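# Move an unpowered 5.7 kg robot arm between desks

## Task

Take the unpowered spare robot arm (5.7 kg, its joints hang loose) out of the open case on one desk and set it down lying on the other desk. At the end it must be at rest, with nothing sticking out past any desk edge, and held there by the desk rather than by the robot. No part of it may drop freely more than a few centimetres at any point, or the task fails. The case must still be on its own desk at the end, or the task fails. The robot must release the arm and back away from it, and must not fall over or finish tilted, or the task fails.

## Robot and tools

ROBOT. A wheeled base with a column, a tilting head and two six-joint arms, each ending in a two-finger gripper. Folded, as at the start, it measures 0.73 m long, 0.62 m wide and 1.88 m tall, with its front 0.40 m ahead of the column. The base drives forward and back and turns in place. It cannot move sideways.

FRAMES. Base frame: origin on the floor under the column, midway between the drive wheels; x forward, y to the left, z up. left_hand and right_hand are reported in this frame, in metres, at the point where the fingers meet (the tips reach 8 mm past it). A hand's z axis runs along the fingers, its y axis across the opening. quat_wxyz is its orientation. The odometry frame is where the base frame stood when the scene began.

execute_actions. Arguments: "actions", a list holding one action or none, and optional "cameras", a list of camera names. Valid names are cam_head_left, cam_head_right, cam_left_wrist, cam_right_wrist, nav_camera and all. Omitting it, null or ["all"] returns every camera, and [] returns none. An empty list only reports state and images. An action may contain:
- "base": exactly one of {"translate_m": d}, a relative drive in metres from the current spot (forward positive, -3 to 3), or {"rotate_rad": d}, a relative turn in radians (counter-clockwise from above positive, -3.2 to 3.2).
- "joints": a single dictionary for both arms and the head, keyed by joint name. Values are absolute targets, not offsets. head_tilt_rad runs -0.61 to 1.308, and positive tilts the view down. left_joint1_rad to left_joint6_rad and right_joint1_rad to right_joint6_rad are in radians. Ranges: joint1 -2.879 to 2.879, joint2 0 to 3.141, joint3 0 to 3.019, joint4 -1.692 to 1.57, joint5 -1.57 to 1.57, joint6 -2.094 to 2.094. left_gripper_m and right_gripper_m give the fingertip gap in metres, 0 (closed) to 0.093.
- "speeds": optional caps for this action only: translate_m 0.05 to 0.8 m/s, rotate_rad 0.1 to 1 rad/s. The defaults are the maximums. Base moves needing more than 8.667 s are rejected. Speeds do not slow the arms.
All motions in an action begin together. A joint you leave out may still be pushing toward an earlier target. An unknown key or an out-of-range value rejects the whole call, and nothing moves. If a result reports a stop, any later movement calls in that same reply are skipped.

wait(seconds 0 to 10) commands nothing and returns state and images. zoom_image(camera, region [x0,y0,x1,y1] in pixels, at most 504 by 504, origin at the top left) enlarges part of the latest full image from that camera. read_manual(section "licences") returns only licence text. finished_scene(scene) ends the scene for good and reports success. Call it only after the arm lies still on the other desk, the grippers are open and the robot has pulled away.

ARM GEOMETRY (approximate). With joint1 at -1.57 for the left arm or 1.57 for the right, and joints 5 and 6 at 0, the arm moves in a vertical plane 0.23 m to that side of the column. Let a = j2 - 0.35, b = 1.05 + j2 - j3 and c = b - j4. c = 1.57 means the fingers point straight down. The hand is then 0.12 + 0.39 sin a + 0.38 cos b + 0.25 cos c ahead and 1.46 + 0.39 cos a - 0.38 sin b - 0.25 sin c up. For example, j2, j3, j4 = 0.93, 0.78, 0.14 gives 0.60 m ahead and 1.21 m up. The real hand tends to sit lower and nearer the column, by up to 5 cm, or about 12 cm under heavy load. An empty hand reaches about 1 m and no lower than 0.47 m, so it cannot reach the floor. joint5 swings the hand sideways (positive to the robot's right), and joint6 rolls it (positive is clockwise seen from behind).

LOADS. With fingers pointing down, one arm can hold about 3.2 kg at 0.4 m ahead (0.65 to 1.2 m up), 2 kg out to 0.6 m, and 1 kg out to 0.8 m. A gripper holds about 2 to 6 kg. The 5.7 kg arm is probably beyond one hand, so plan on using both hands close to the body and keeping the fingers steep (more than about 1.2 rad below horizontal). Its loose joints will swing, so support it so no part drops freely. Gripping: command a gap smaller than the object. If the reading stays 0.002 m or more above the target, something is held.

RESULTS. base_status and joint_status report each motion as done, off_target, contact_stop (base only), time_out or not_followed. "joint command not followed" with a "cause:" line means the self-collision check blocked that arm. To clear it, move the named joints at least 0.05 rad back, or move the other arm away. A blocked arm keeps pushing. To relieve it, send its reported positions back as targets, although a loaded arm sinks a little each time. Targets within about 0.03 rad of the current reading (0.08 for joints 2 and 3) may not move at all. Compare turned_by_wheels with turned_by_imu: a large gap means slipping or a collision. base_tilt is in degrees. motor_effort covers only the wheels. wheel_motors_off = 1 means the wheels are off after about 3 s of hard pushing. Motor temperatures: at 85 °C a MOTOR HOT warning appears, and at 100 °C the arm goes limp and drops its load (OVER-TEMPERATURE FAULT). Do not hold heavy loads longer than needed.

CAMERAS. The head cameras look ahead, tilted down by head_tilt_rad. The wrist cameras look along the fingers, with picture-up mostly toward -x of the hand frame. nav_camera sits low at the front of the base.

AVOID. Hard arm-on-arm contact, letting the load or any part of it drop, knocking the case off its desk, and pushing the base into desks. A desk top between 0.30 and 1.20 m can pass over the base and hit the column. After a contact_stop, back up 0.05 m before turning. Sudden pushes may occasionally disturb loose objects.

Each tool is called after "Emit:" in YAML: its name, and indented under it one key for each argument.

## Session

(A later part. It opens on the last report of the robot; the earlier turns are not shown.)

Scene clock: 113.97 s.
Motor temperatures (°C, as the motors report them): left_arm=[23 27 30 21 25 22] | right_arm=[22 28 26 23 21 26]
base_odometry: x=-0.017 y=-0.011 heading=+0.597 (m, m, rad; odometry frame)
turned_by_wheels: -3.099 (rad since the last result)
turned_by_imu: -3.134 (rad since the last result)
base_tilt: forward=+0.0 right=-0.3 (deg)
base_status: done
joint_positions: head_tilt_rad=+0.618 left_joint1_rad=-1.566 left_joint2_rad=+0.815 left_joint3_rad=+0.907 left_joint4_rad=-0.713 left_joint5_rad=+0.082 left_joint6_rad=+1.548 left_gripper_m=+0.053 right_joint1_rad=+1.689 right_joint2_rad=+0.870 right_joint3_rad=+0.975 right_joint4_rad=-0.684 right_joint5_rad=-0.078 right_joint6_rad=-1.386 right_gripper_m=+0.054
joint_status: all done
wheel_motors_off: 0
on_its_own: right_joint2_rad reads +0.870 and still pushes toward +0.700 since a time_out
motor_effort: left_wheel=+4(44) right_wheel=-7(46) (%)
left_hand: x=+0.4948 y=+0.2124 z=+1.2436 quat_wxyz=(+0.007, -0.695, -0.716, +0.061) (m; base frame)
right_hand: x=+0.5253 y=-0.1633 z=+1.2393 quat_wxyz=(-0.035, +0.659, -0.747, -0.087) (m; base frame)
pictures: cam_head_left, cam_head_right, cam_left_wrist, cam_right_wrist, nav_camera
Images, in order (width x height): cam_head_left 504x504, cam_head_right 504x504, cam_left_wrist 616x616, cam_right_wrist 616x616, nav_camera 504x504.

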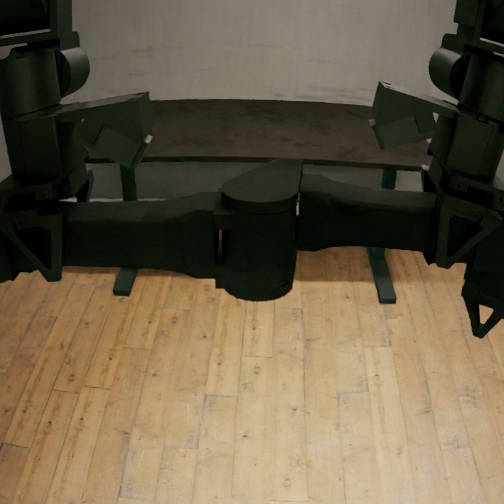

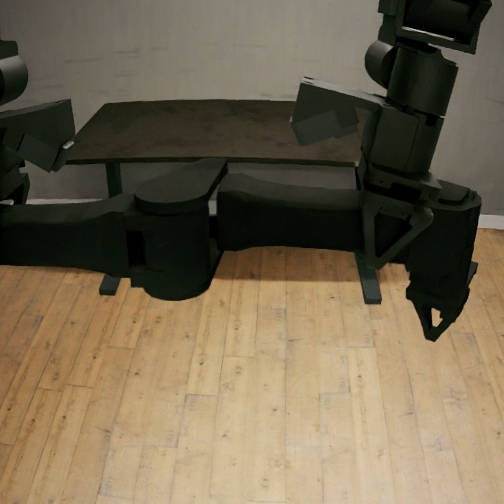

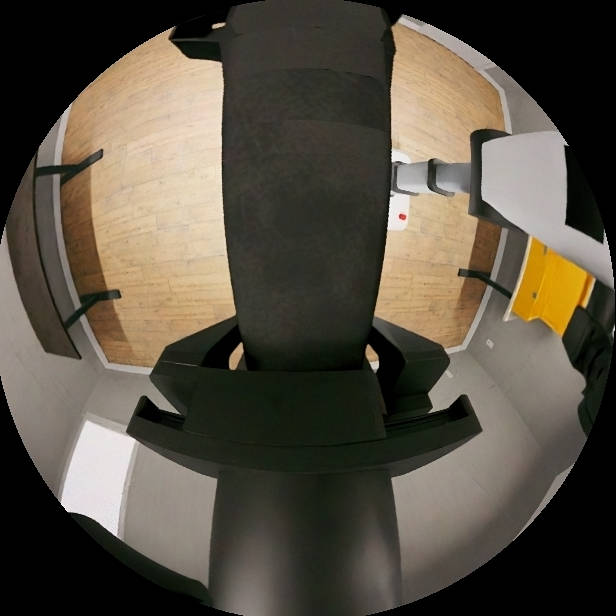

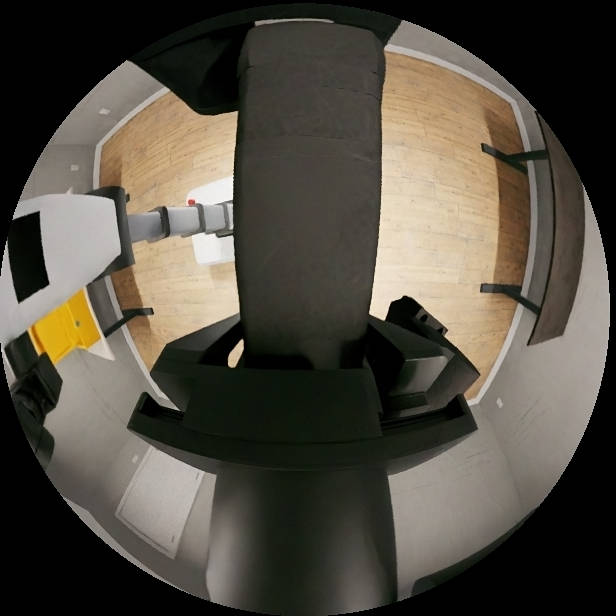

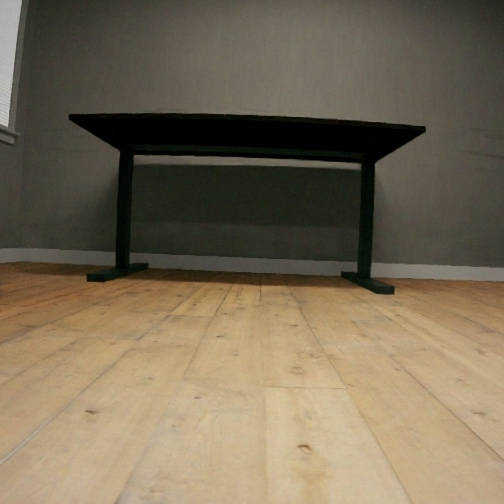

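Emit:
execute_actions:
  actions:
    - {"base":{"translate_m":1.25},"speeds":{"translate_m":0.25},"joints":{"head_tilt_rad":1.0}}

Scene clock: 122.57 s.
Motor temperatures (°C, as the motors report them): left_arm=[23 28 31 21 25 22] | right_arm=[22 29 27 23 21 26]
base_odometry: x=+1.018 y=+0.691 heading=+0.596 (m, m, rad; odometry frame)
turned_by_wheels: -0.001 (rad since the last result)
turned_by_imu: +0.002 (rad since the last result)
base_tilt: forward=+0.1 right=-0.3 (deg)
base_status: done
joint_positions: head_tilt_rad=+1.000 left_joint1_rad=-1.566 left_joint2_rad=+0.815 left_joint3_rad=+0.908 left_joint4_rad=-0.711 left_joint5_rad=+0.081 left_joint6_rad=+1.547 left_gripper_m=+0.053 right_joint1_rad=+1.689 right_joint2_rad=+0.872 right_joint3_rad=+0.977 right_joint4_rad=-0.683 right_joint5_rad=-0.078 right_joint6_rad=-1.387 right_gripper_m=+0.054
joint_status: all done
wheel_motors_off: 0
on_its_own: right_joint2_rad reads +0.872 and still pushes toward +0.700 since a time_out
motor_effort: left_wheel=-1(48) right_wheel=+2(63) (%)
left_hand: x=+0.4955 y=+0.2125 z=+1.2436 quat_wxyz=(+0.007, -0.695, -0.716, +0.060) (m; base frame)
right_hand: x=+0.5261 y=-0.1632 z=+1.2388 quat_wxyz=(-0.035, +0.659, -0.746, -0.087) (m; base frame)
pictures: cam_head_left, cam_head_right, cam_left_wrist, cam_right_wrist, nav_camera
Images, in order (width x height): cam_head_left 504x504, cam_head_right 504x504, cam_left_wrist 616x616, cam_right_wrist 616x616, nav_camera 504x504.

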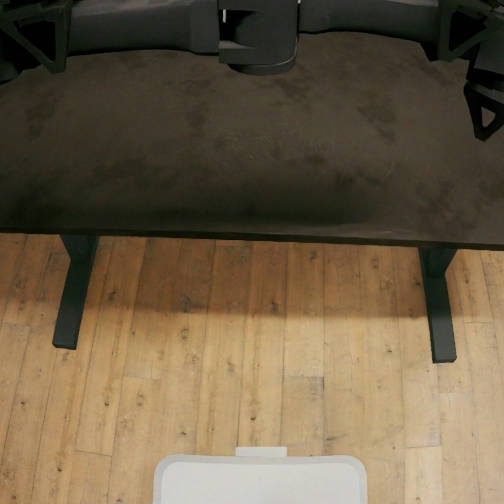

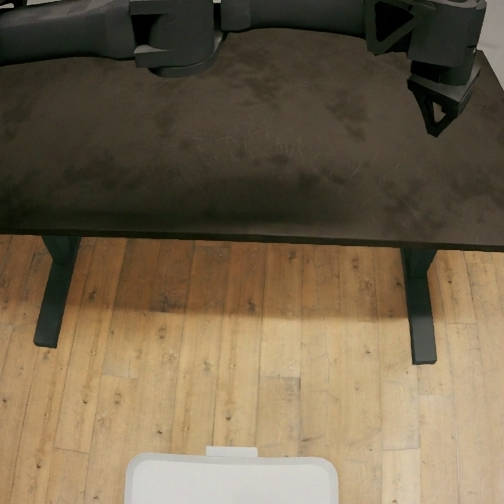

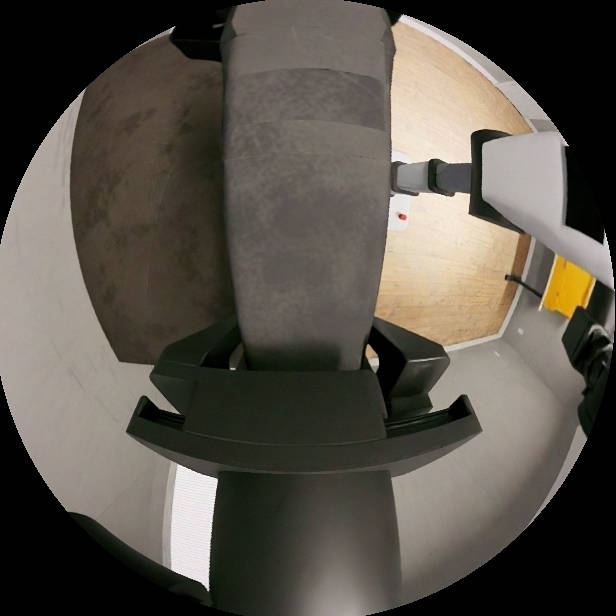

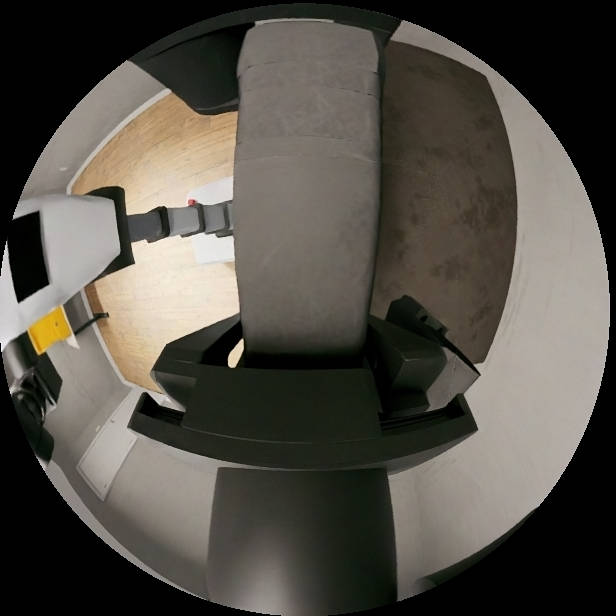

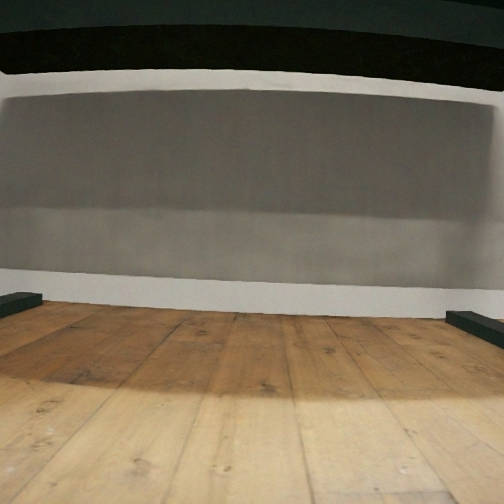

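Emit:
execute_actions:
  actions:
    - {"base":{"translate_m":0.3},"speeds":{"translate_m":0.1},"joints":{"head_tilt_rad":1.1,"left_joint2_rad":1.0,"right_joint2_rad":1.03,"left_joint3_rad":0.95,"right_joint3_rad":1.0,"left_joint4_rad":-0.5,"right_joint4_rad":-0.5}}
  cameras: ["cam_head_left","cam_head_right","nav_camera"]

Scene clock: 128.57 s.
Motor temperatures (°C, as the motors report them): left_arm=[23 28 30 21 25 22] | right_arm=[22 29 26 23 21 26]
base_odometry: x=+1.266 y=+0.859 heading=+0.595 (m, m, rad; odometry frame)
turned_by_wheels: -0.001 (rad since the last result)
turned_by_imu: +0.001 (rad since the last result)
base_tilt: forward=+0.1 right=-0.3 (deg)
base_status: done
joint_positions: head_tilt_rad=+1.099 left_joint1_rad=-1.557 left_joint2_rad=+1.133 left_joint3_rad=+0.910 left_joint4_rad=-0.499 left_joint5_rad=+0.070 left_joint6_rad=+1.548 left_gripper_m=+0.053 right_joint1_rad=+1.682 right_joint2_rad=+1.197 right_joint3_rad=+0.989 right_joint4_rad=-0.473 right_joint5_rad=-0.074 right_joint6_rad=-1.384 right_gripper_m=+0.054
joint_status: right_joint2_rad time_out (moved +0.324 of +0.158); the others done
wheel_motors_off: 0
on_its_own: right_joint2_rad reads +1.197 and still pushes toward +1.030 since a time_out
motor_effort: left_wheel=-1(31) right_wheel=+2(42) (%)
left_hand: x=+0.4613 y=+0.2192 z=+1.1223 quat_wxyz=(+0.050, -0.690, -0.716, +0.090) (m; base frame)
right_hand: x=+0.4908 y=-0.1559 z=+1.1085 quat_wxyz=(+0.008, +0.655, -0.746, -0.115) (m; base frame)
pictures: cam_head_left, cam_head_right, nav_camera
Images, in order (width x height): cam_head_left 504x504, cam_head_right 504x504, nav_camera 504x504.

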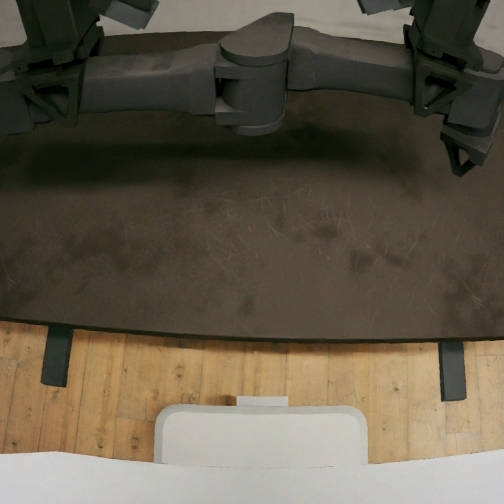

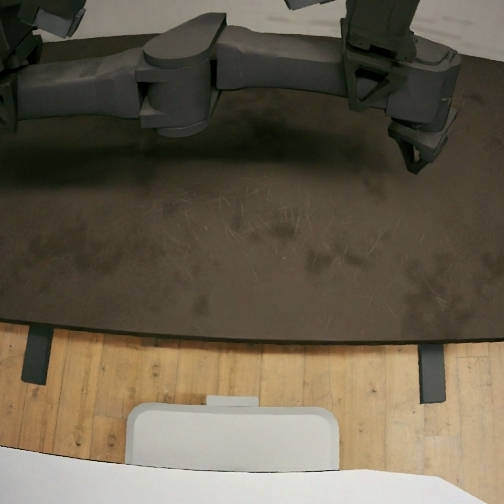

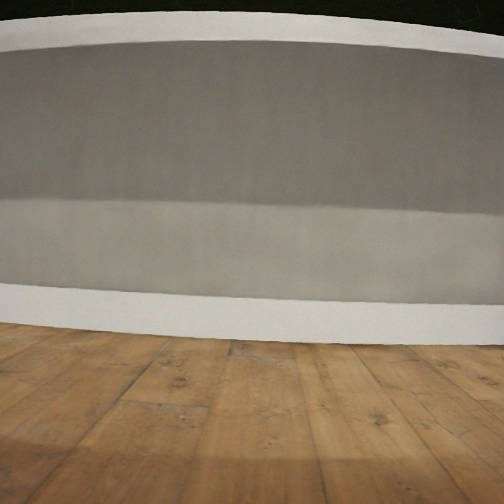

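Emit:
execute_actions:
  actions:
    - {"joints":{"left_joint2_rad":1.25,"right_joint2_rad":1.29,"left_joint3_rad":1.02,"right_joint3_rad":1.08,"left_joint4_rad":-0.25,"right_joint4_rad":-0.27}}
  cameras: ["cam_head_left","cam_head_right"]

Emit:
execute_actions:
  actions:
    - {"joints":{"left_joint2_rad":1.45,"right_joint2_rad":1.49,"left_joint3_rad":1.12,"right_joint3_rad":1.19,"left_joint4_rad":-0.1,"right_joint4_rad":-0.13}}
  cameras: ["cam_head_left","cam_head_right"]

Scene clock: 133.83 s.
Motor temperatures (°C, as the motors report them): left_arm=[23 28 29 21 24 22] | right_arm=[22 30 25 23 21 26]
base_odometry: x=+1.266 y=+0.859 heading=+0.595 (m, m, rad; odometry frame)
turned_by_wheels: +0.000 (rad since the last result)
turned_by_imu: +0.001 (rad since the last result)
base_tilt: forward=+0.1 right=-0.3 (deg)
base_status: not commanded
joint_positions: head_tilt_rad=+1.099 left_joint1_rad=-1.548 left_joint2_rad=+1.372 left_joint3_rad=+0.983 left_joint4_rad=-0.264 left_joint5_rad=+0.063 left_joint6_rad=+1.547 left_gripper_m=+0.053 right_joint1_rad=+1.679 right_joint2_rad=+1.445 right_joint3_rad=+1.084 right_joint4_rad=-0.252 right_joint5_rad=-0.077 right_joint6_rad=-1.393 right_gripper_m=+0.054
joint_status: right_joint2_rad time_out (moved +0.249 of +0.093); the others done
wheel_motors_off: 0
on_its_own: right_joint2_rad reads +1.445 and still pushes toward +1.290 since a time_out
motor_effort: left_wheel=-2(4) right_wheel=+3(5) (%)
left_hand: x=+0.4729 y=+0.2264 z=+1.0337 quat_wxyz=(+0.031, -0.691, -0.720, +0.060) (m; base frame)
right_hand: x=+0.5040 y=-0.1478 z=+1.0140 quat_wxyz=(-0.019, +0.659, -0.746, -0.094) (m; base frame)
pictures: cam_head_left, cam_head_right
Images, in order (width x height): cam_head_left 504x504, cam_head_right 504x504.

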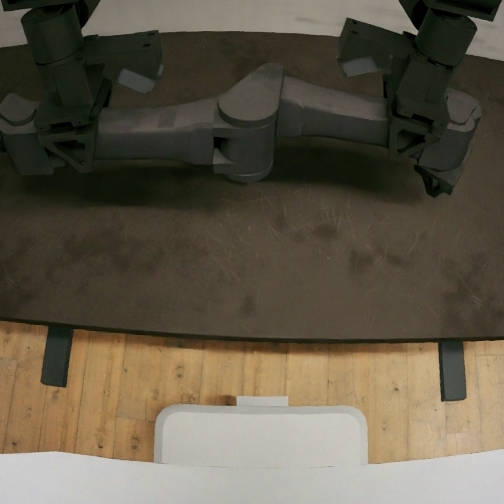

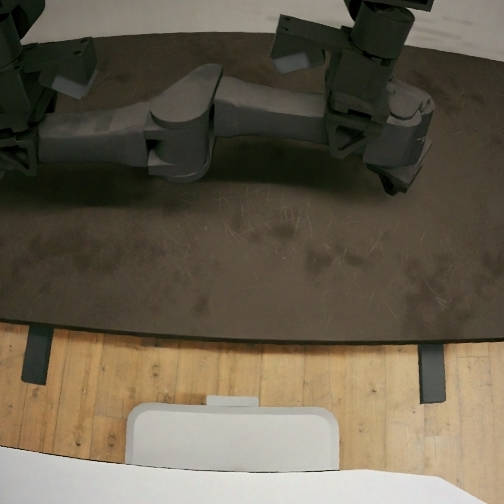

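not run: a stop came earlier in this reply.

Emit:
execute_actions:
  actions:
    - {"joints":{"left_joint2_rad":1.42,"right_joint2_rad":1.47,"left_joint3_rad":1.1,"right_joint3_rad":1.18,"left_joint4_rad":-0.12,"right_joint4_rad":-0.14}}
  cameras: ["cam_head_left","cam_head_right"]

Scene clock: 137.53 s.
Motor temperatures (°C, as the motors report them): left_arm=[23 29 28 21 24 22] | right_arm=[22 30 25 23 21 26]
base_odometry: x=+1.266 y=+0.859 heading=+0.595 (m, m, rad; odometry frame)
turned_by_wheels: +0.000 (rad since the last result)
turned_by_imu: +0.001 (rad since the last result)
base_tilt: forward=+0.1 right=-0.3 (deg)
base_status: not commanded
joint_positions: head_tilt_rad=+1.099 left_joint1_rad=-1.547 left_joint2_rad=+1.535 left_joint3_rad=+1.071 left_joint4_rad=-0.133 left_joint5_rad=+0.056 left_joint6_rad=+1.545 left_gripper_m=+0.053 right_joint1_rad=+1.674 right_joint2_rad=+1.610 right_joint3_rad=+1.185 right_joint4_rad=-0.132 right_joint5_rad=-0.077 right_joint6_rad=-1.398 right_gripper_m=+0.054
joint_status: all done
wheel_motors_off: 0
motor_effort: left_wheel=-2(5) right_wheel=+2(6) (%)
left_hand: x=+0.4854 y=+0.2298 z=+0.9734 quat_wxyz=(+0.014, -0.692, -0.721, +0.038) (m; base frame)
right_hand: x=+0.5178 y=-0.1442 z=+0.9513 quat_wxyz=(-0.040, +0.661, -0.746, -0.075) (m; base frame)
pictures: cam_head_left, cam_head_right
Images, in order (width x height): cam_head_left 504x504, cam_head_right 504x504.

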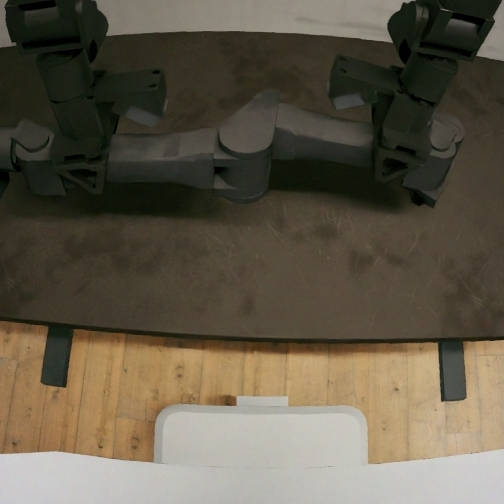

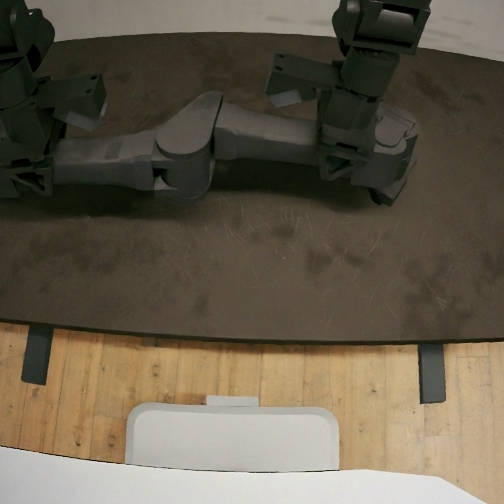

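Emit:
execute_actions:
  actions:
    - {"joints":{"left_joint2_rad":1.58,"right_joint2_rad":1.63,"left_joint3_rad":1.17,"right_joint3_rad":1.26,"left_joint4_rad":-0.02,"right_joint4_rad":-0.04}}
  cameras: ["cam_head_left","cam_head_right"]

Emit:
execute_actions:
  actions:
    - {"joints":{"left_joint2_rad":1.72,"right_joint2_rad":1.77,"left_joint3_rad":1.24,"right_joint3_rad":1.33,"left_joint4_rad":0.04,"right_joint4_rad":0.01}}
  cameras: ["cam_head_left","cam_head_right","cam_right_wrist","cam_left_wrist"]

Scene clock: 141.10 s.
Motor temperatures (°C, as the motors report them): left_arm=[23 29 28 21 24 22] | right_arm=[22 30 24 23 21 26]
base_odometry: x=+1.266 y=+0.859 heading=+0.595 (m, m, rad; odometry frame)
turned_by_wheels: +0.000 (rad since the last result)
turned_by_imu: +0.001 (rad since the last result)
base_tilt: forward=+0.1 right=-0.3 (deg)
base_status: not commanded
joint_positions: head_tilt_rad=+1.099 left_joint1_rad=-1.544 left_joint2_rad=+1.692 left_joint3_rad=+1.151 left_joint4_rad=-0.028 left_joint5_rad=+0.056 left_joint6_rad=+1.548 left_gripper_m=+0.053 right_joint1_rad=+1.673 right_joint2_rad=+1.755 right_joint3_rad=+1.264 right_joint4_rad=-0.038 right_joint5_rad=-0.075 right_joint6_rad=-1.401 right_gripper_m=+0.054
joint_status: all done
wheel_motors_off: 0
motor_effort: left_wheel=-1(4) right_wheel=+4(5) (%)
left_hand: x=+0.4808 y=+0.2329 z=+0.9146 quat_wxyz=(+0.005, -0.693, -0.720, +0.028) (m; base frame)
right_hand: x=+0.5125 y=-0.1407 z=+0.8953 quat_wxyz=(-0.050, +0.662, -0.745, -0.064) (m; base frame)
pictures: cam_head_left, cam_head_right
Images, in order (width x height): cam_head_left 504x504, cam_head_right 504x504.

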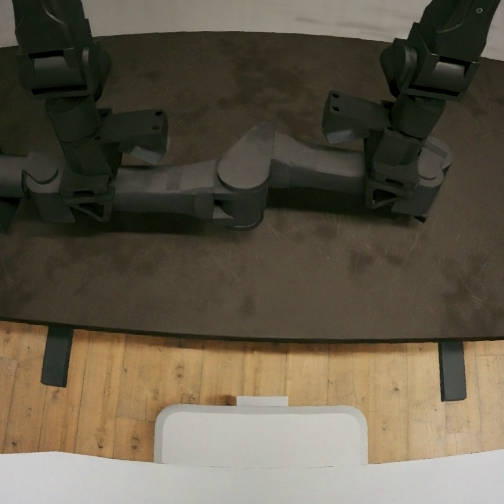

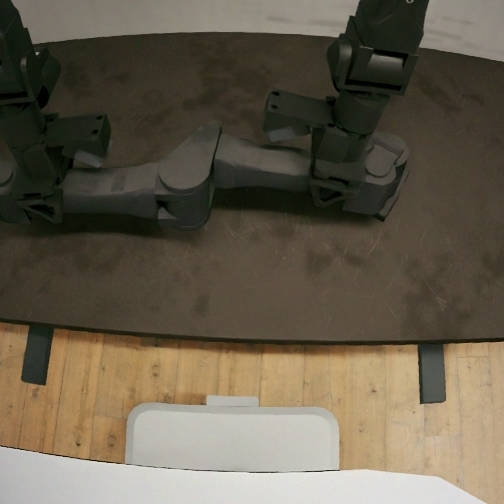

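Scene clock: 142.10 s.
Motor temperatures (°C, as the motors report them): left_arm=[23 29 28 21 24 22] | right_arm=[22 30 24 23 21 26]
base_odometry: x=+1.266 y=+0.859 heading=+0.595 (m, m, rad; odometry frame)
turned_by_wheels: +0.000 (rad since the last result)
turned_by_imu: +0.000 (rad since the last result)
base_tilt: forward=+0.1 right=-0.2 (deg)
base_status: not commanded
joint_positions: head_tilt_rad=+1.099 left_joint1_rad=-1.543 left_joint2_rad=+1.821 left_joint3_rad=+1.253 left_joint4_rad=+0.043 left_joint5_rad=+0.063 left_joint6_rad=+1.523 left_gripper_m=+0.053 right_joint1_rad=+1.677 right_joint2_rad=+1.789 right_joint3_rad=+1.322 right_joint4_rad=-0.013 right_joint5_rad=-0.054 right_joint6_rad=-1.443 right_gripper_m=+0.054
joint_status: all done
wheel_motors_off: 0
motor_effort: left_wheel=-2(3) right_wheel=+4(5) (%)
left_hand: x=+0.4892 y=+0.2336 z=+0.8659 quat_wxyz=(-0.013, -0.685, -0.728, +0.015) (m; base frame)
right_hand: x=+0.5355 y=-0.1392 z=+0.8829 quat_wxyz=(-0.064, +0.678, -0.731, -0.041) (m; base frame)
pictures: cam_head_left, cam_head_right, cam_left_wrist, cam_right_wrist
Images, in order (width x height): cam_head_left 504x504, cam_head_right 504x504, cam_left_wrist 616x616, cam_right_wrist 616x616.

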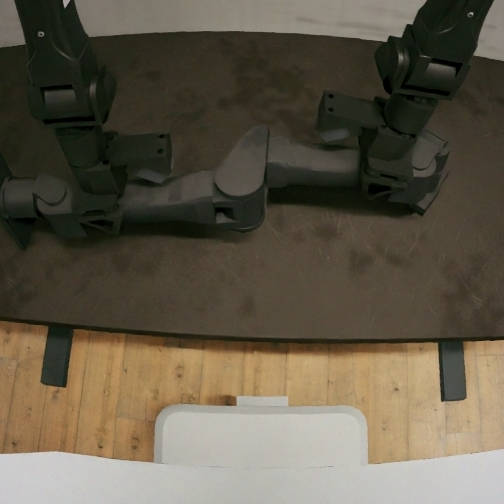

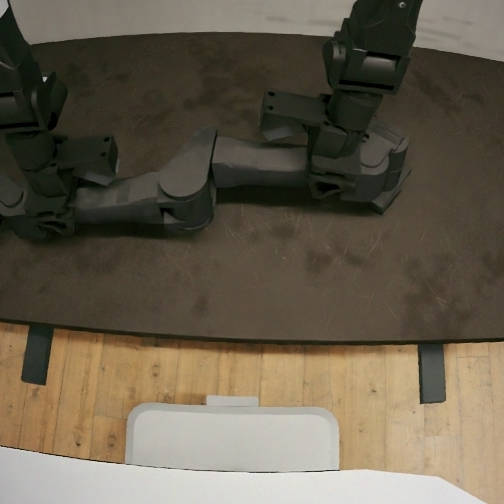

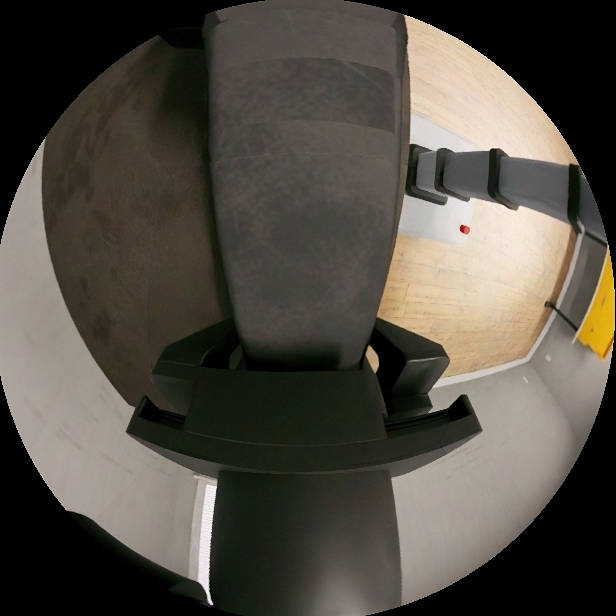

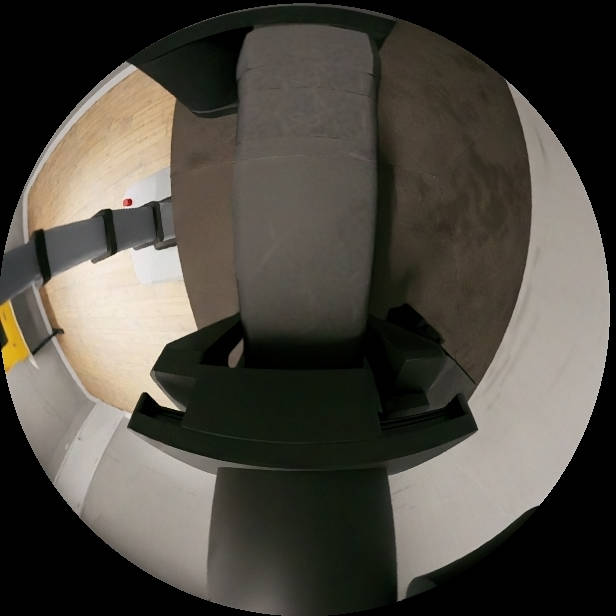

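Emit:
execute_actions:
  actions:
    - {"joints":{"left_joint2_rad":1.6,"right_joint2_rad":1.55,"left_joint3_rad":1.17,"right_joint3_rad":1.22,"right_joint4_rad":-0.08,"left_joint4_rad":-0.01,"left_joint1_rad":-1.62,"right_joint1_rad":1.6}}
  cameras: ["cam_head_right","cam_right_wrist"]

Emit:
execute_actions:
  actions:
    - {"joints":{"right_joint2_rad":1.75,"right_joint3_rad":1.3,"right_joint4_rad":0.0,"left_joint2_rad":1.7,"left_joint3_rad":1.22,"left_joint1_rad":-1.46,"right_joint1_rad":1.76}}
  cameras: ["cam_head_right","cam_head_left","cam_right_wrist"]

Scene clock: 148.27 s.
Motor temperatures (°C, as the motors report them): left_arm=[23 29 27 21 24 22] | right_arm=[22 29 24 23 21 26]
base_odometry: x=+1.266 y=+0.859 heading=+0.595 (m, m, rad; odometry frame)
turned_by_wheels: +0.000 (rad since the last result)
turned_by_imu: +0.001 (rad since the last result)
base_tilt: forward=+0.1 right=-0.3 (deg)
base_status: not commanded
joint_positions: head_tilt_rad=+1.099 left_joint1_rad=-1.623 left_joint2_rad=+1.747 left_joint3_rad=+1.172 left_joint4_rad=-0.021 left_joint5_rad=+0.053 left_joint6_rad=+1.505 left_gripper_m=+0.053 right_joint1_rad=+1.599 right_joint2_rad=+1.723 right_joint3_rad=+1.231 right_joint4_rad=-0.079 right_joint5_rad=-0.071 right_joint6_rad=-1.440 right_gripper_m=+0.053
joint_status: left_joint2_rad time_out (moved -0.074 of -0.221); right_joint2_rad time_out (moved -0.066 of -0.239); the others done
wheel_motors_off: 0
on_its_own: left_joint2_rad reads +1.747 and still pushes toward +1.600 since a time_out; right_joint2_rad reads +1.723 and still pushes toward +1.550 since a time_out
motor_effort: left_wheel=-4(4) right_wheel=+4(10) (%)
left_hand: x=+0.4649 y=+0.1799 z=+0.8961 quat_wxyz=(-0.007, -0.692, -0.720, +0.061) (m; base frame)
right_hand: x=+0.5017 y=-0.1937 z=+0.9039 quat_wxyz=(-0.014, +0.663, -0.747, -0.051) (m; base frame)
pictures: cam_head_right, cam_right_wrist
Images, in order (width x height): cam_head_right 504x504, cam_right_wrist 616x616.

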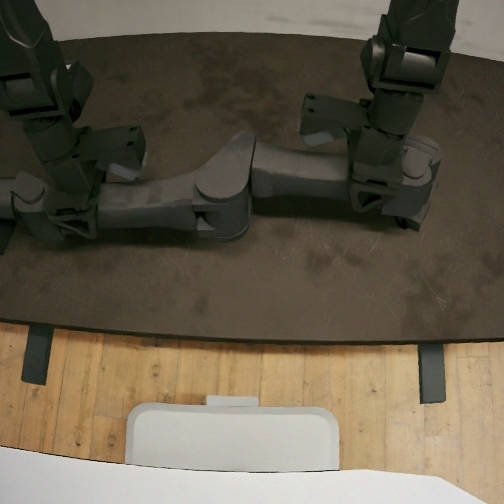

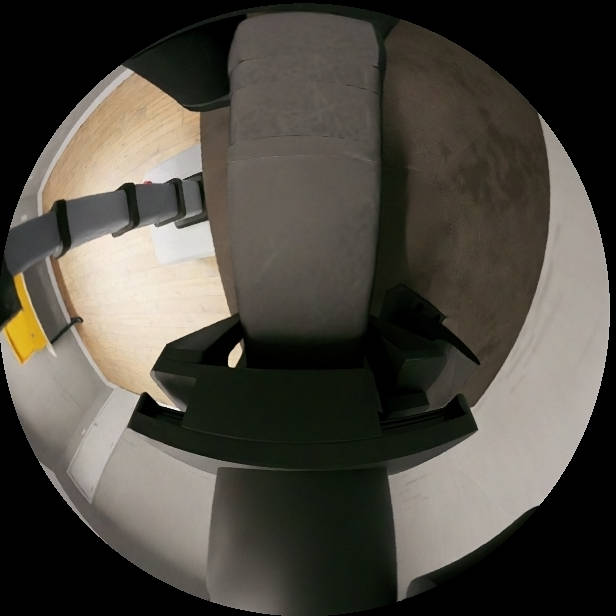

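not run: a stop came earlier in this reply.

Emit:
execute_actions:
  actions:
    - {"joints":{"right_joint2_rad":1.7,"right_joint3_rad":1.28,"right_joint4_rad":-0.02,"left_joint2_rad":1.65,"left_joint3_rad":1.2,"left_joint1_rad":-1.46,"right_joint1_rad":1.76}}
  cameras: ["cam_head_right","cam_head_left","cam_right_wrist"]

Scene clock: 151.27 s.
Motor temperatures (°C, as the motors report them): left_arm=[23 29 26 21 24 22] | right_arm=[22 30 23 23 21 26]
base_odometry: x=+1.266 y=+0.859 heading=+0.595 (m, m, rad; odometry frame)
turned_by_wheels: +0.000 (rad since the last result)
turned_by_imu: +0.001 (rad since the last result)
base_tilt: forward=+0.1 right=-0.3 (deg)
base_status: not commanded
joint_positions: head_tilt_rad=+1.099 left_joint1_rad=-1.476 left_joint2_rad=+1.750 left_joint3_rad=+1.184 left_joint4_rad=-0.018 left_joint5_rad=+0.052 left_joint6_rad=+1.577 left_gripper_m=+0.053 right_joint1_rad=+1.740 right_joint2_rad=+1.796 right_joint3_rad=+1.295 right_joint4_rad=-0.022 right_joint5_rad=-0.063 right_joint6_rad=-1.389 right_gripper_m=+0.053
joint_status: all done
wheel_motors_off: 0
motor_effort: left_wheel=+0(8) right_wheel=+2(10) (%)
left_hand: x=+0.4713 y=+0.2802 z=+0.8953 quat_wxyz=(+0.031, -0.691, -0.722, +0.011) (m; base frame)
right_hand: x=+0.5084 y=-0.0935 z=+0.8855 quat_wxyz=(-0.066, +0.668, -0.736, -0.081) (m; base frame)
pictures: cam_head_left, cam_head_right, cam_right_wrist
Images, in order (width x height): cam_head_left 504x504, cam_head_right 504x504, cam_right_wrist 616x616.

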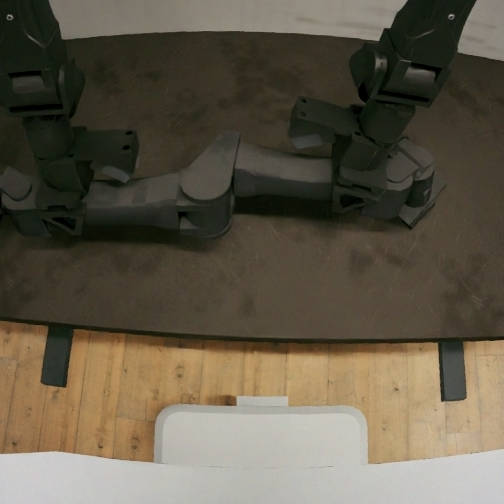

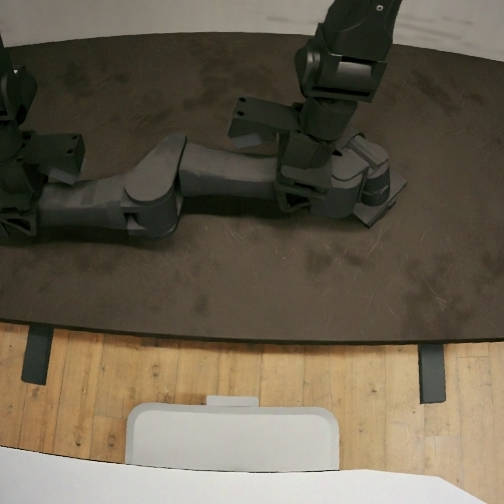

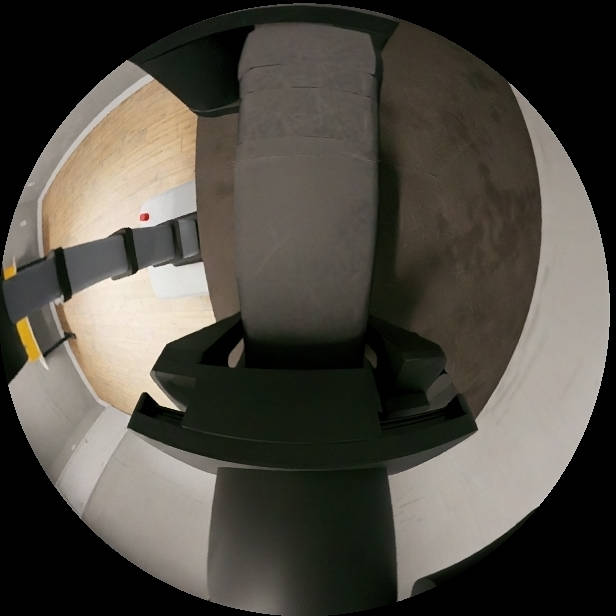

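Emit:
execute_actions:
  actions:
    - {"joints":{"right_joint2_rad":1.88,"right_joint3_rad":1.36,"right_joint4_rad":0.04,"left_joint2_rad":1.8,"left_joint3_rad":1.27,"left_joint4_rad":0.05,"left_joint1_rad":-1.43,"right_joint1_rad":1.8}}
  cameras: ["cam_head_right","cam_head_left"]

Emit:
execute_actions:
  actions:
    - {"joints":{"right_joint2_rad":2.02,"right_joint3_rad":1.44,"right_joint4_rad":0.06,"left_joint2_rad":1.96,"left_joint3_rad":1.34,"left_joint4_rad":0.1}}
  cameras: ["cam_head_right","cam_head_left"]

Scene clock: 155.43 s.
Motor temperatures (°C, as the motors report them): left_arm=[23 29 26 21 23 22] | right_arm=[22 29 23 23 22 26]
base_odometry: x=+1.266 y=+0.859 heading=+0.595 (m, m, rad; odometry frame)
turned_by_wheels: +0.000 (rad since the last result)
turned_by_imu: +0.001 (rad since the last result)
base_tilt: forward=+0.1 right=-0.3 (deg)
base_status: not commanded
joint_positions: head_tilt_rad=+1.099 left_joint1_rad=-1.453 left_joint2_rad=+1.921 left_joint3_rad=+1.262 left_joint4_rad=+0.049 left_joint5_rad=+0.051 left_joint6_rad=+1.588 left_gripper_m=+0.053 right_joint1_rad=+1.759 right_joint2_rad=+1.979 right_joint3_rad=+1.390 right_joint4_rad=+0.043 right_joint5_rad=-0.059 right_joint6_rad=-1.374 right_gripper_m=+0.053
joint_status: all done
wheel_motors_off: 0
motor_effort: left_wheel=-2(3) right_wheel=+2(5) (%)
left_hand: x=+0.4335 y=+0.3003 z=+0.8347 quat_wxyz=(+0.047, -0.689, -0.723, +0.013) (m; base frame)
right_hand: x=+0.4699 y=-0.0726 z=+0.8191 quat_wxyz=(-0.060, +0.666, -0.737, -0.093) (m; base frame)
pictures: cam_head_left, cam_head_right
Images, in order (width x height): cam_head_left 504x504, cam_head_right 504x504.

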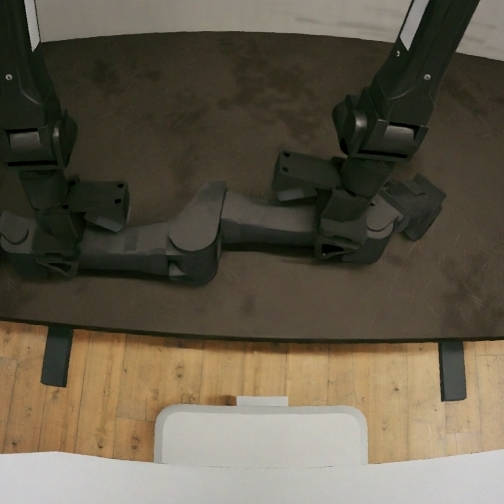

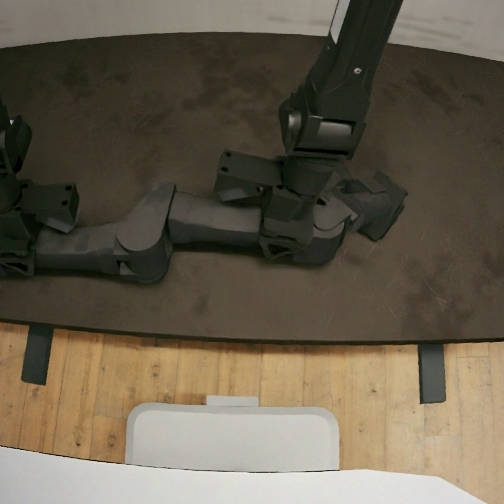

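Scene clock: 156.33 s.
Motor temperatures (°C, as the motors report them): left_arm=[23 29 26 21 23 22] | right_arm=[22 29 23 23 22 26]
base_odometry: x=+1.266 y=+0.859 heading=+0.595 (m, m, rad; odometry frame)
turned_by_wheels: +0.000 (rad since the last result)
turned_by_imu: +0.000 (rad since the last result)
base_tilt: forward=+0.0 right=-0.3 (deg)
base_status: not commanded
joint_positions: head_tilt_rad=+1.099 left_joint1_rad=-1.451 left_joint2_rad=+2.021 left_joint3_rad=+1.342 left_joint4_rad=+0.090 left_joint5_rad=+0.048 left_joint6_rad=+1.582 left_gripper_m=+0.053 right_joint1_rad=+1.759 right_joint2_rad=+2.074 right_joint3_rad=+1.480 right_joint4_rad=+0.072 right_joint5_rad=-0.062 right_joint6_rad=-1.386 right_gripper_m=+0.053
joint_status: all done
wheel_motors_off: 0
motor_effort: left_wheel=-2(3) right_wheel=+1(4) (%)
left_hand: x=+0.4292 y=+0.3059 z=+0.7976 quat_wxyz=(+0.042, -0.687, -0.725, +0.004) (m; base frame)
right_hand: x=+0.4696 y=-0.0668 z=+0.7833 quat_wxyz=(-0.071, +0.670, -0.734, -0.087) (m; base frame)
pictures: cam_head_left, cam_head_right
Images, in order (width x height): cam_head_left 504x504, cam_head_right 504x504.

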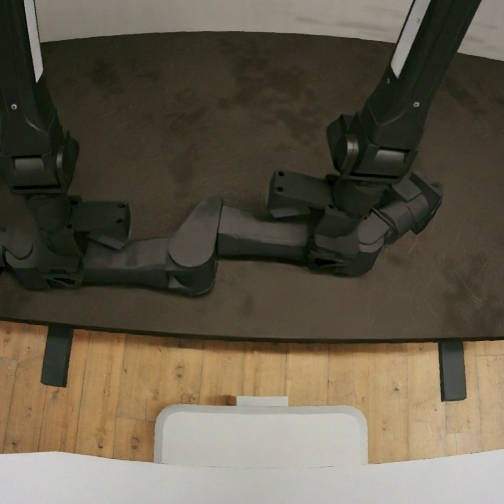

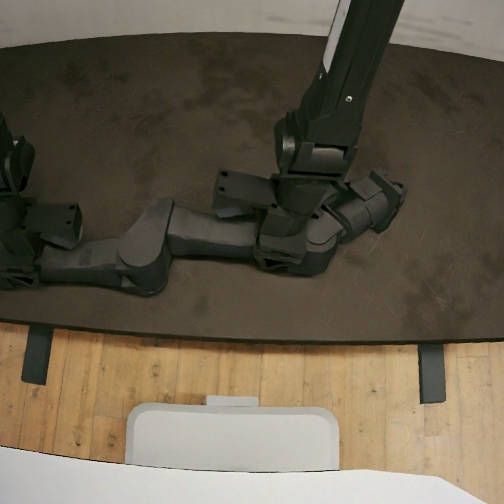

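Emit:
execute_actions:
  actions:
    - {"base":{"translate_m":0.11},"speeds":{"translate_m":0.05},"joints":{"right_joint2_rad":2.1,"right_joint3_rad":1.5,"left_joint2_rad":2.04,"left_joint3_rad":1.4}}

Scene clock: 161.37 s.
Motor temperatures (°C, as the motors report them): left_arm=[23 29 26 21 23 22] | right_arm=[22 29 23 23 22 26]
base_odometry: x=+1.357 y=+0.921 heading=+0.594 (m, m, rad; odometry frame)
turned_by_wheels: +0.000 (rad since the last result)
turned_by_imu: +0.001 (rad since the last result)
base_tilt: forward=+0.1 right=-0.3 (deg)
base_status: done
joint_positions: head_tilt_rad=+1.100 left_joint1_rad=-1.444 left_joint2_rad=+2.060 left_joint3_rad=+1.316 left_joint4_rad=+0.073 left_joint5_rad=+0.043 left_joint6_rad=+1.575 left_gripper_m=+0.053 right_joint1_rad=+1.765 right_joint2_rad=+2.158 right_joint3_rad=+1.513 right_joint4_rad=+0.052 right_joint5_rad=-0.068 right_joint6_rad=-1.380 right_gripper_m=+0.053
joint_status: all done
wheel_motors_off: 0
motor_effort: left_wheel=+2(27) right_wheel=+3(40) (%)
left_hand: x=+0.3825 y=+0.3101 z=+0.7898 quat_wxyz=(+0.073, -0.680, -0.729, +0.030) (m; base frame)
right_hand: x=+0.4259 y=-0.0600 z=+0.7553 quat_wxyz=(-0.046, +0.670, -0.733, -0.113) (m; base frame)
pictures: cam_head_left, cam_head_right, cam_left_wrist, cam_right_wrist, nav_camera
Images, in order (width x height): cam_head_left 504x504, cam_head_right 504x504, cam_left_wrist 616x616, cam_right_wrist 616x616, nav_camera 504x504.

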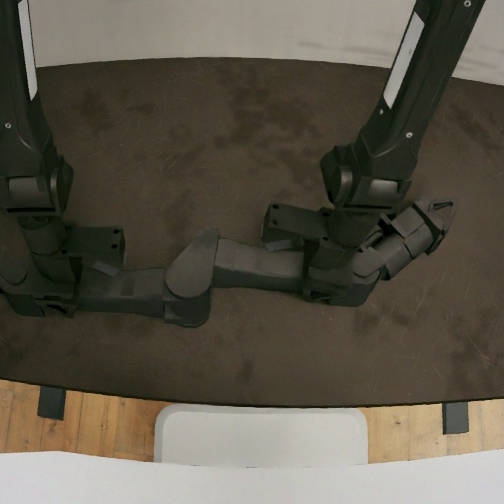

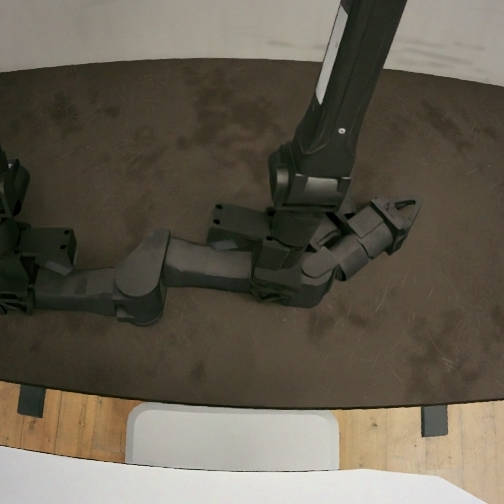

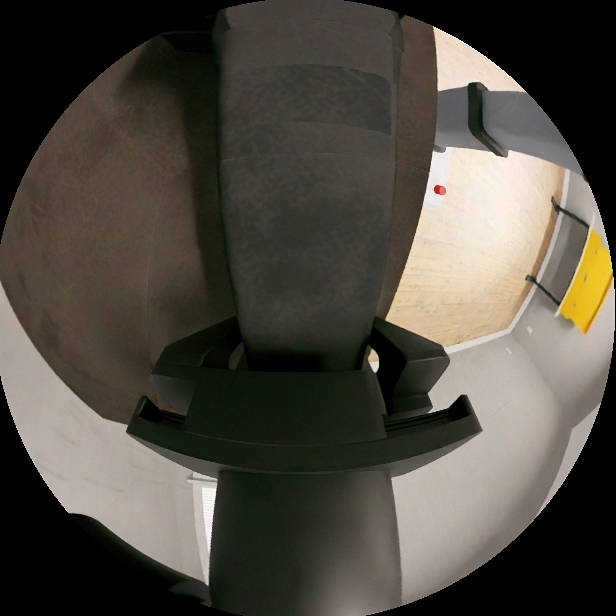

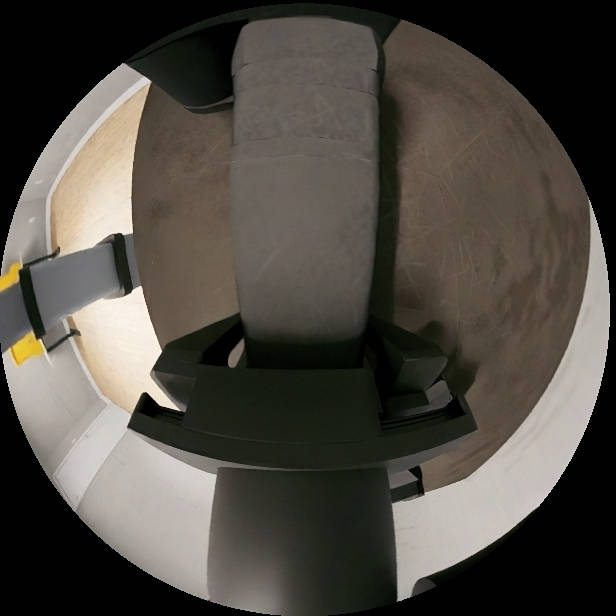

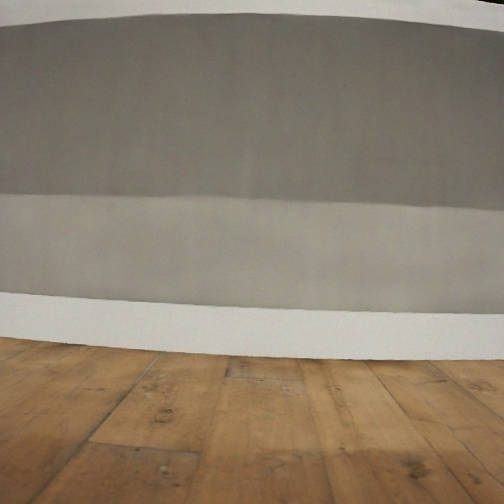

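Emit:
execute_actions:
  actions:
    - {"joints":{"right_joint2_rad":1.97,"right_joint3_rad":1.6,"right_joint4_rad":-0.1,"left_joint2_rad":1.9,"left_joint3_rad":1.5,"left_joint4_rad":-0.05}}
  cameras: ["cam_head_left","cam_left_wrist"]

Scene clock: 165.13 s.
Motor temperatures (°C, as the motors report them): left_arm=[23 29 25 21 23 22] | right_arm=[22 29 23 23 22 26]
base_odometry: x=+1.357 y=+0.921 heading=+0.594 (m, m, rad; odometry frame)
turned_by_wheels: +0.000 (rad since the last result)
turned_by_imu: +0.001 (rad since the last result)
base_tilt: forward=+0.1 right=-0.3 (deg)
base_status: not commanded
joint_positions: head_tilt_rad=+1.100 left_joint1_rad=-1.449 left_joint2_rad=+2.005 left_joint3_rad=+1.482 left_joint4_rad=-0.069 left_joint5_rad=+0.068 left_joint6_rad=+1.587 left_gripper_m=+0.053 right_joint1_rad=+1.756 right_joint2_rad=+2.072 right_joint3_rad=+1.631 right_joint4_rad=-0.084 right_joint5_rad=-0.053 right_joint6_rad=-1.384 right_gripper_m=+0.053
joint_status: all done
wheel_motors_off: 0
motor_effort: left_wheel=+0(4) right_wheel=+3(5) (%)
left_hand: x=+0.4881 y=+0.3072 z=+0.7991 quat_wxyz=(+0.036, -0.689, -0.724, +0.011) (m; base frame)
right_hand: x=+0.5277 y=-0.0652 z=+0.7842 quat_wxyz=(-0.067, +0.669, -0.735, -0.083) (m; base frame)
pictures: cam_head_left, cam_left_wrist
Images, in order (width x height): cam_head_left 504x504, cam_left_wrist 616x616.

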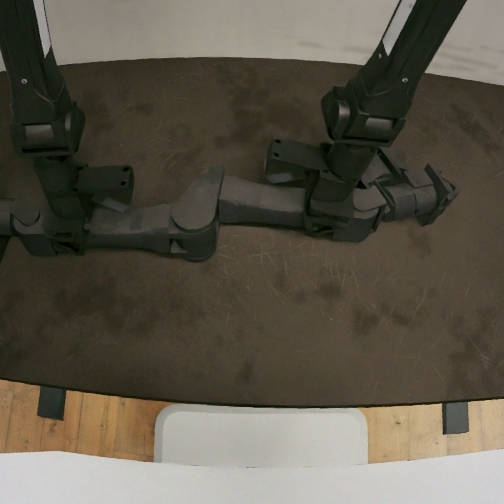

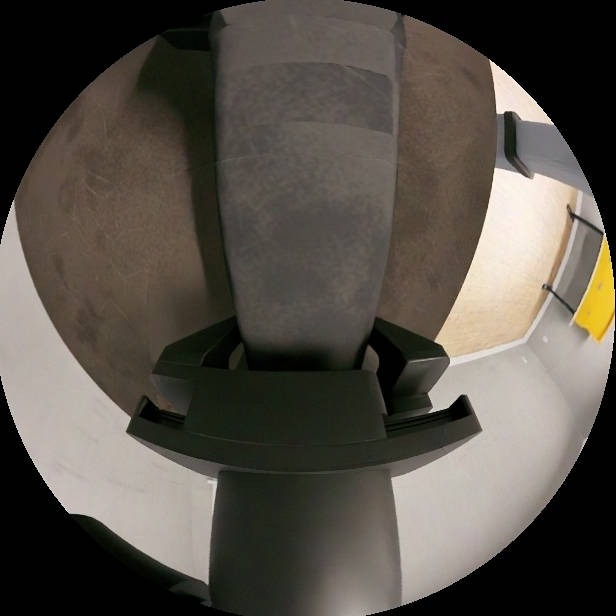

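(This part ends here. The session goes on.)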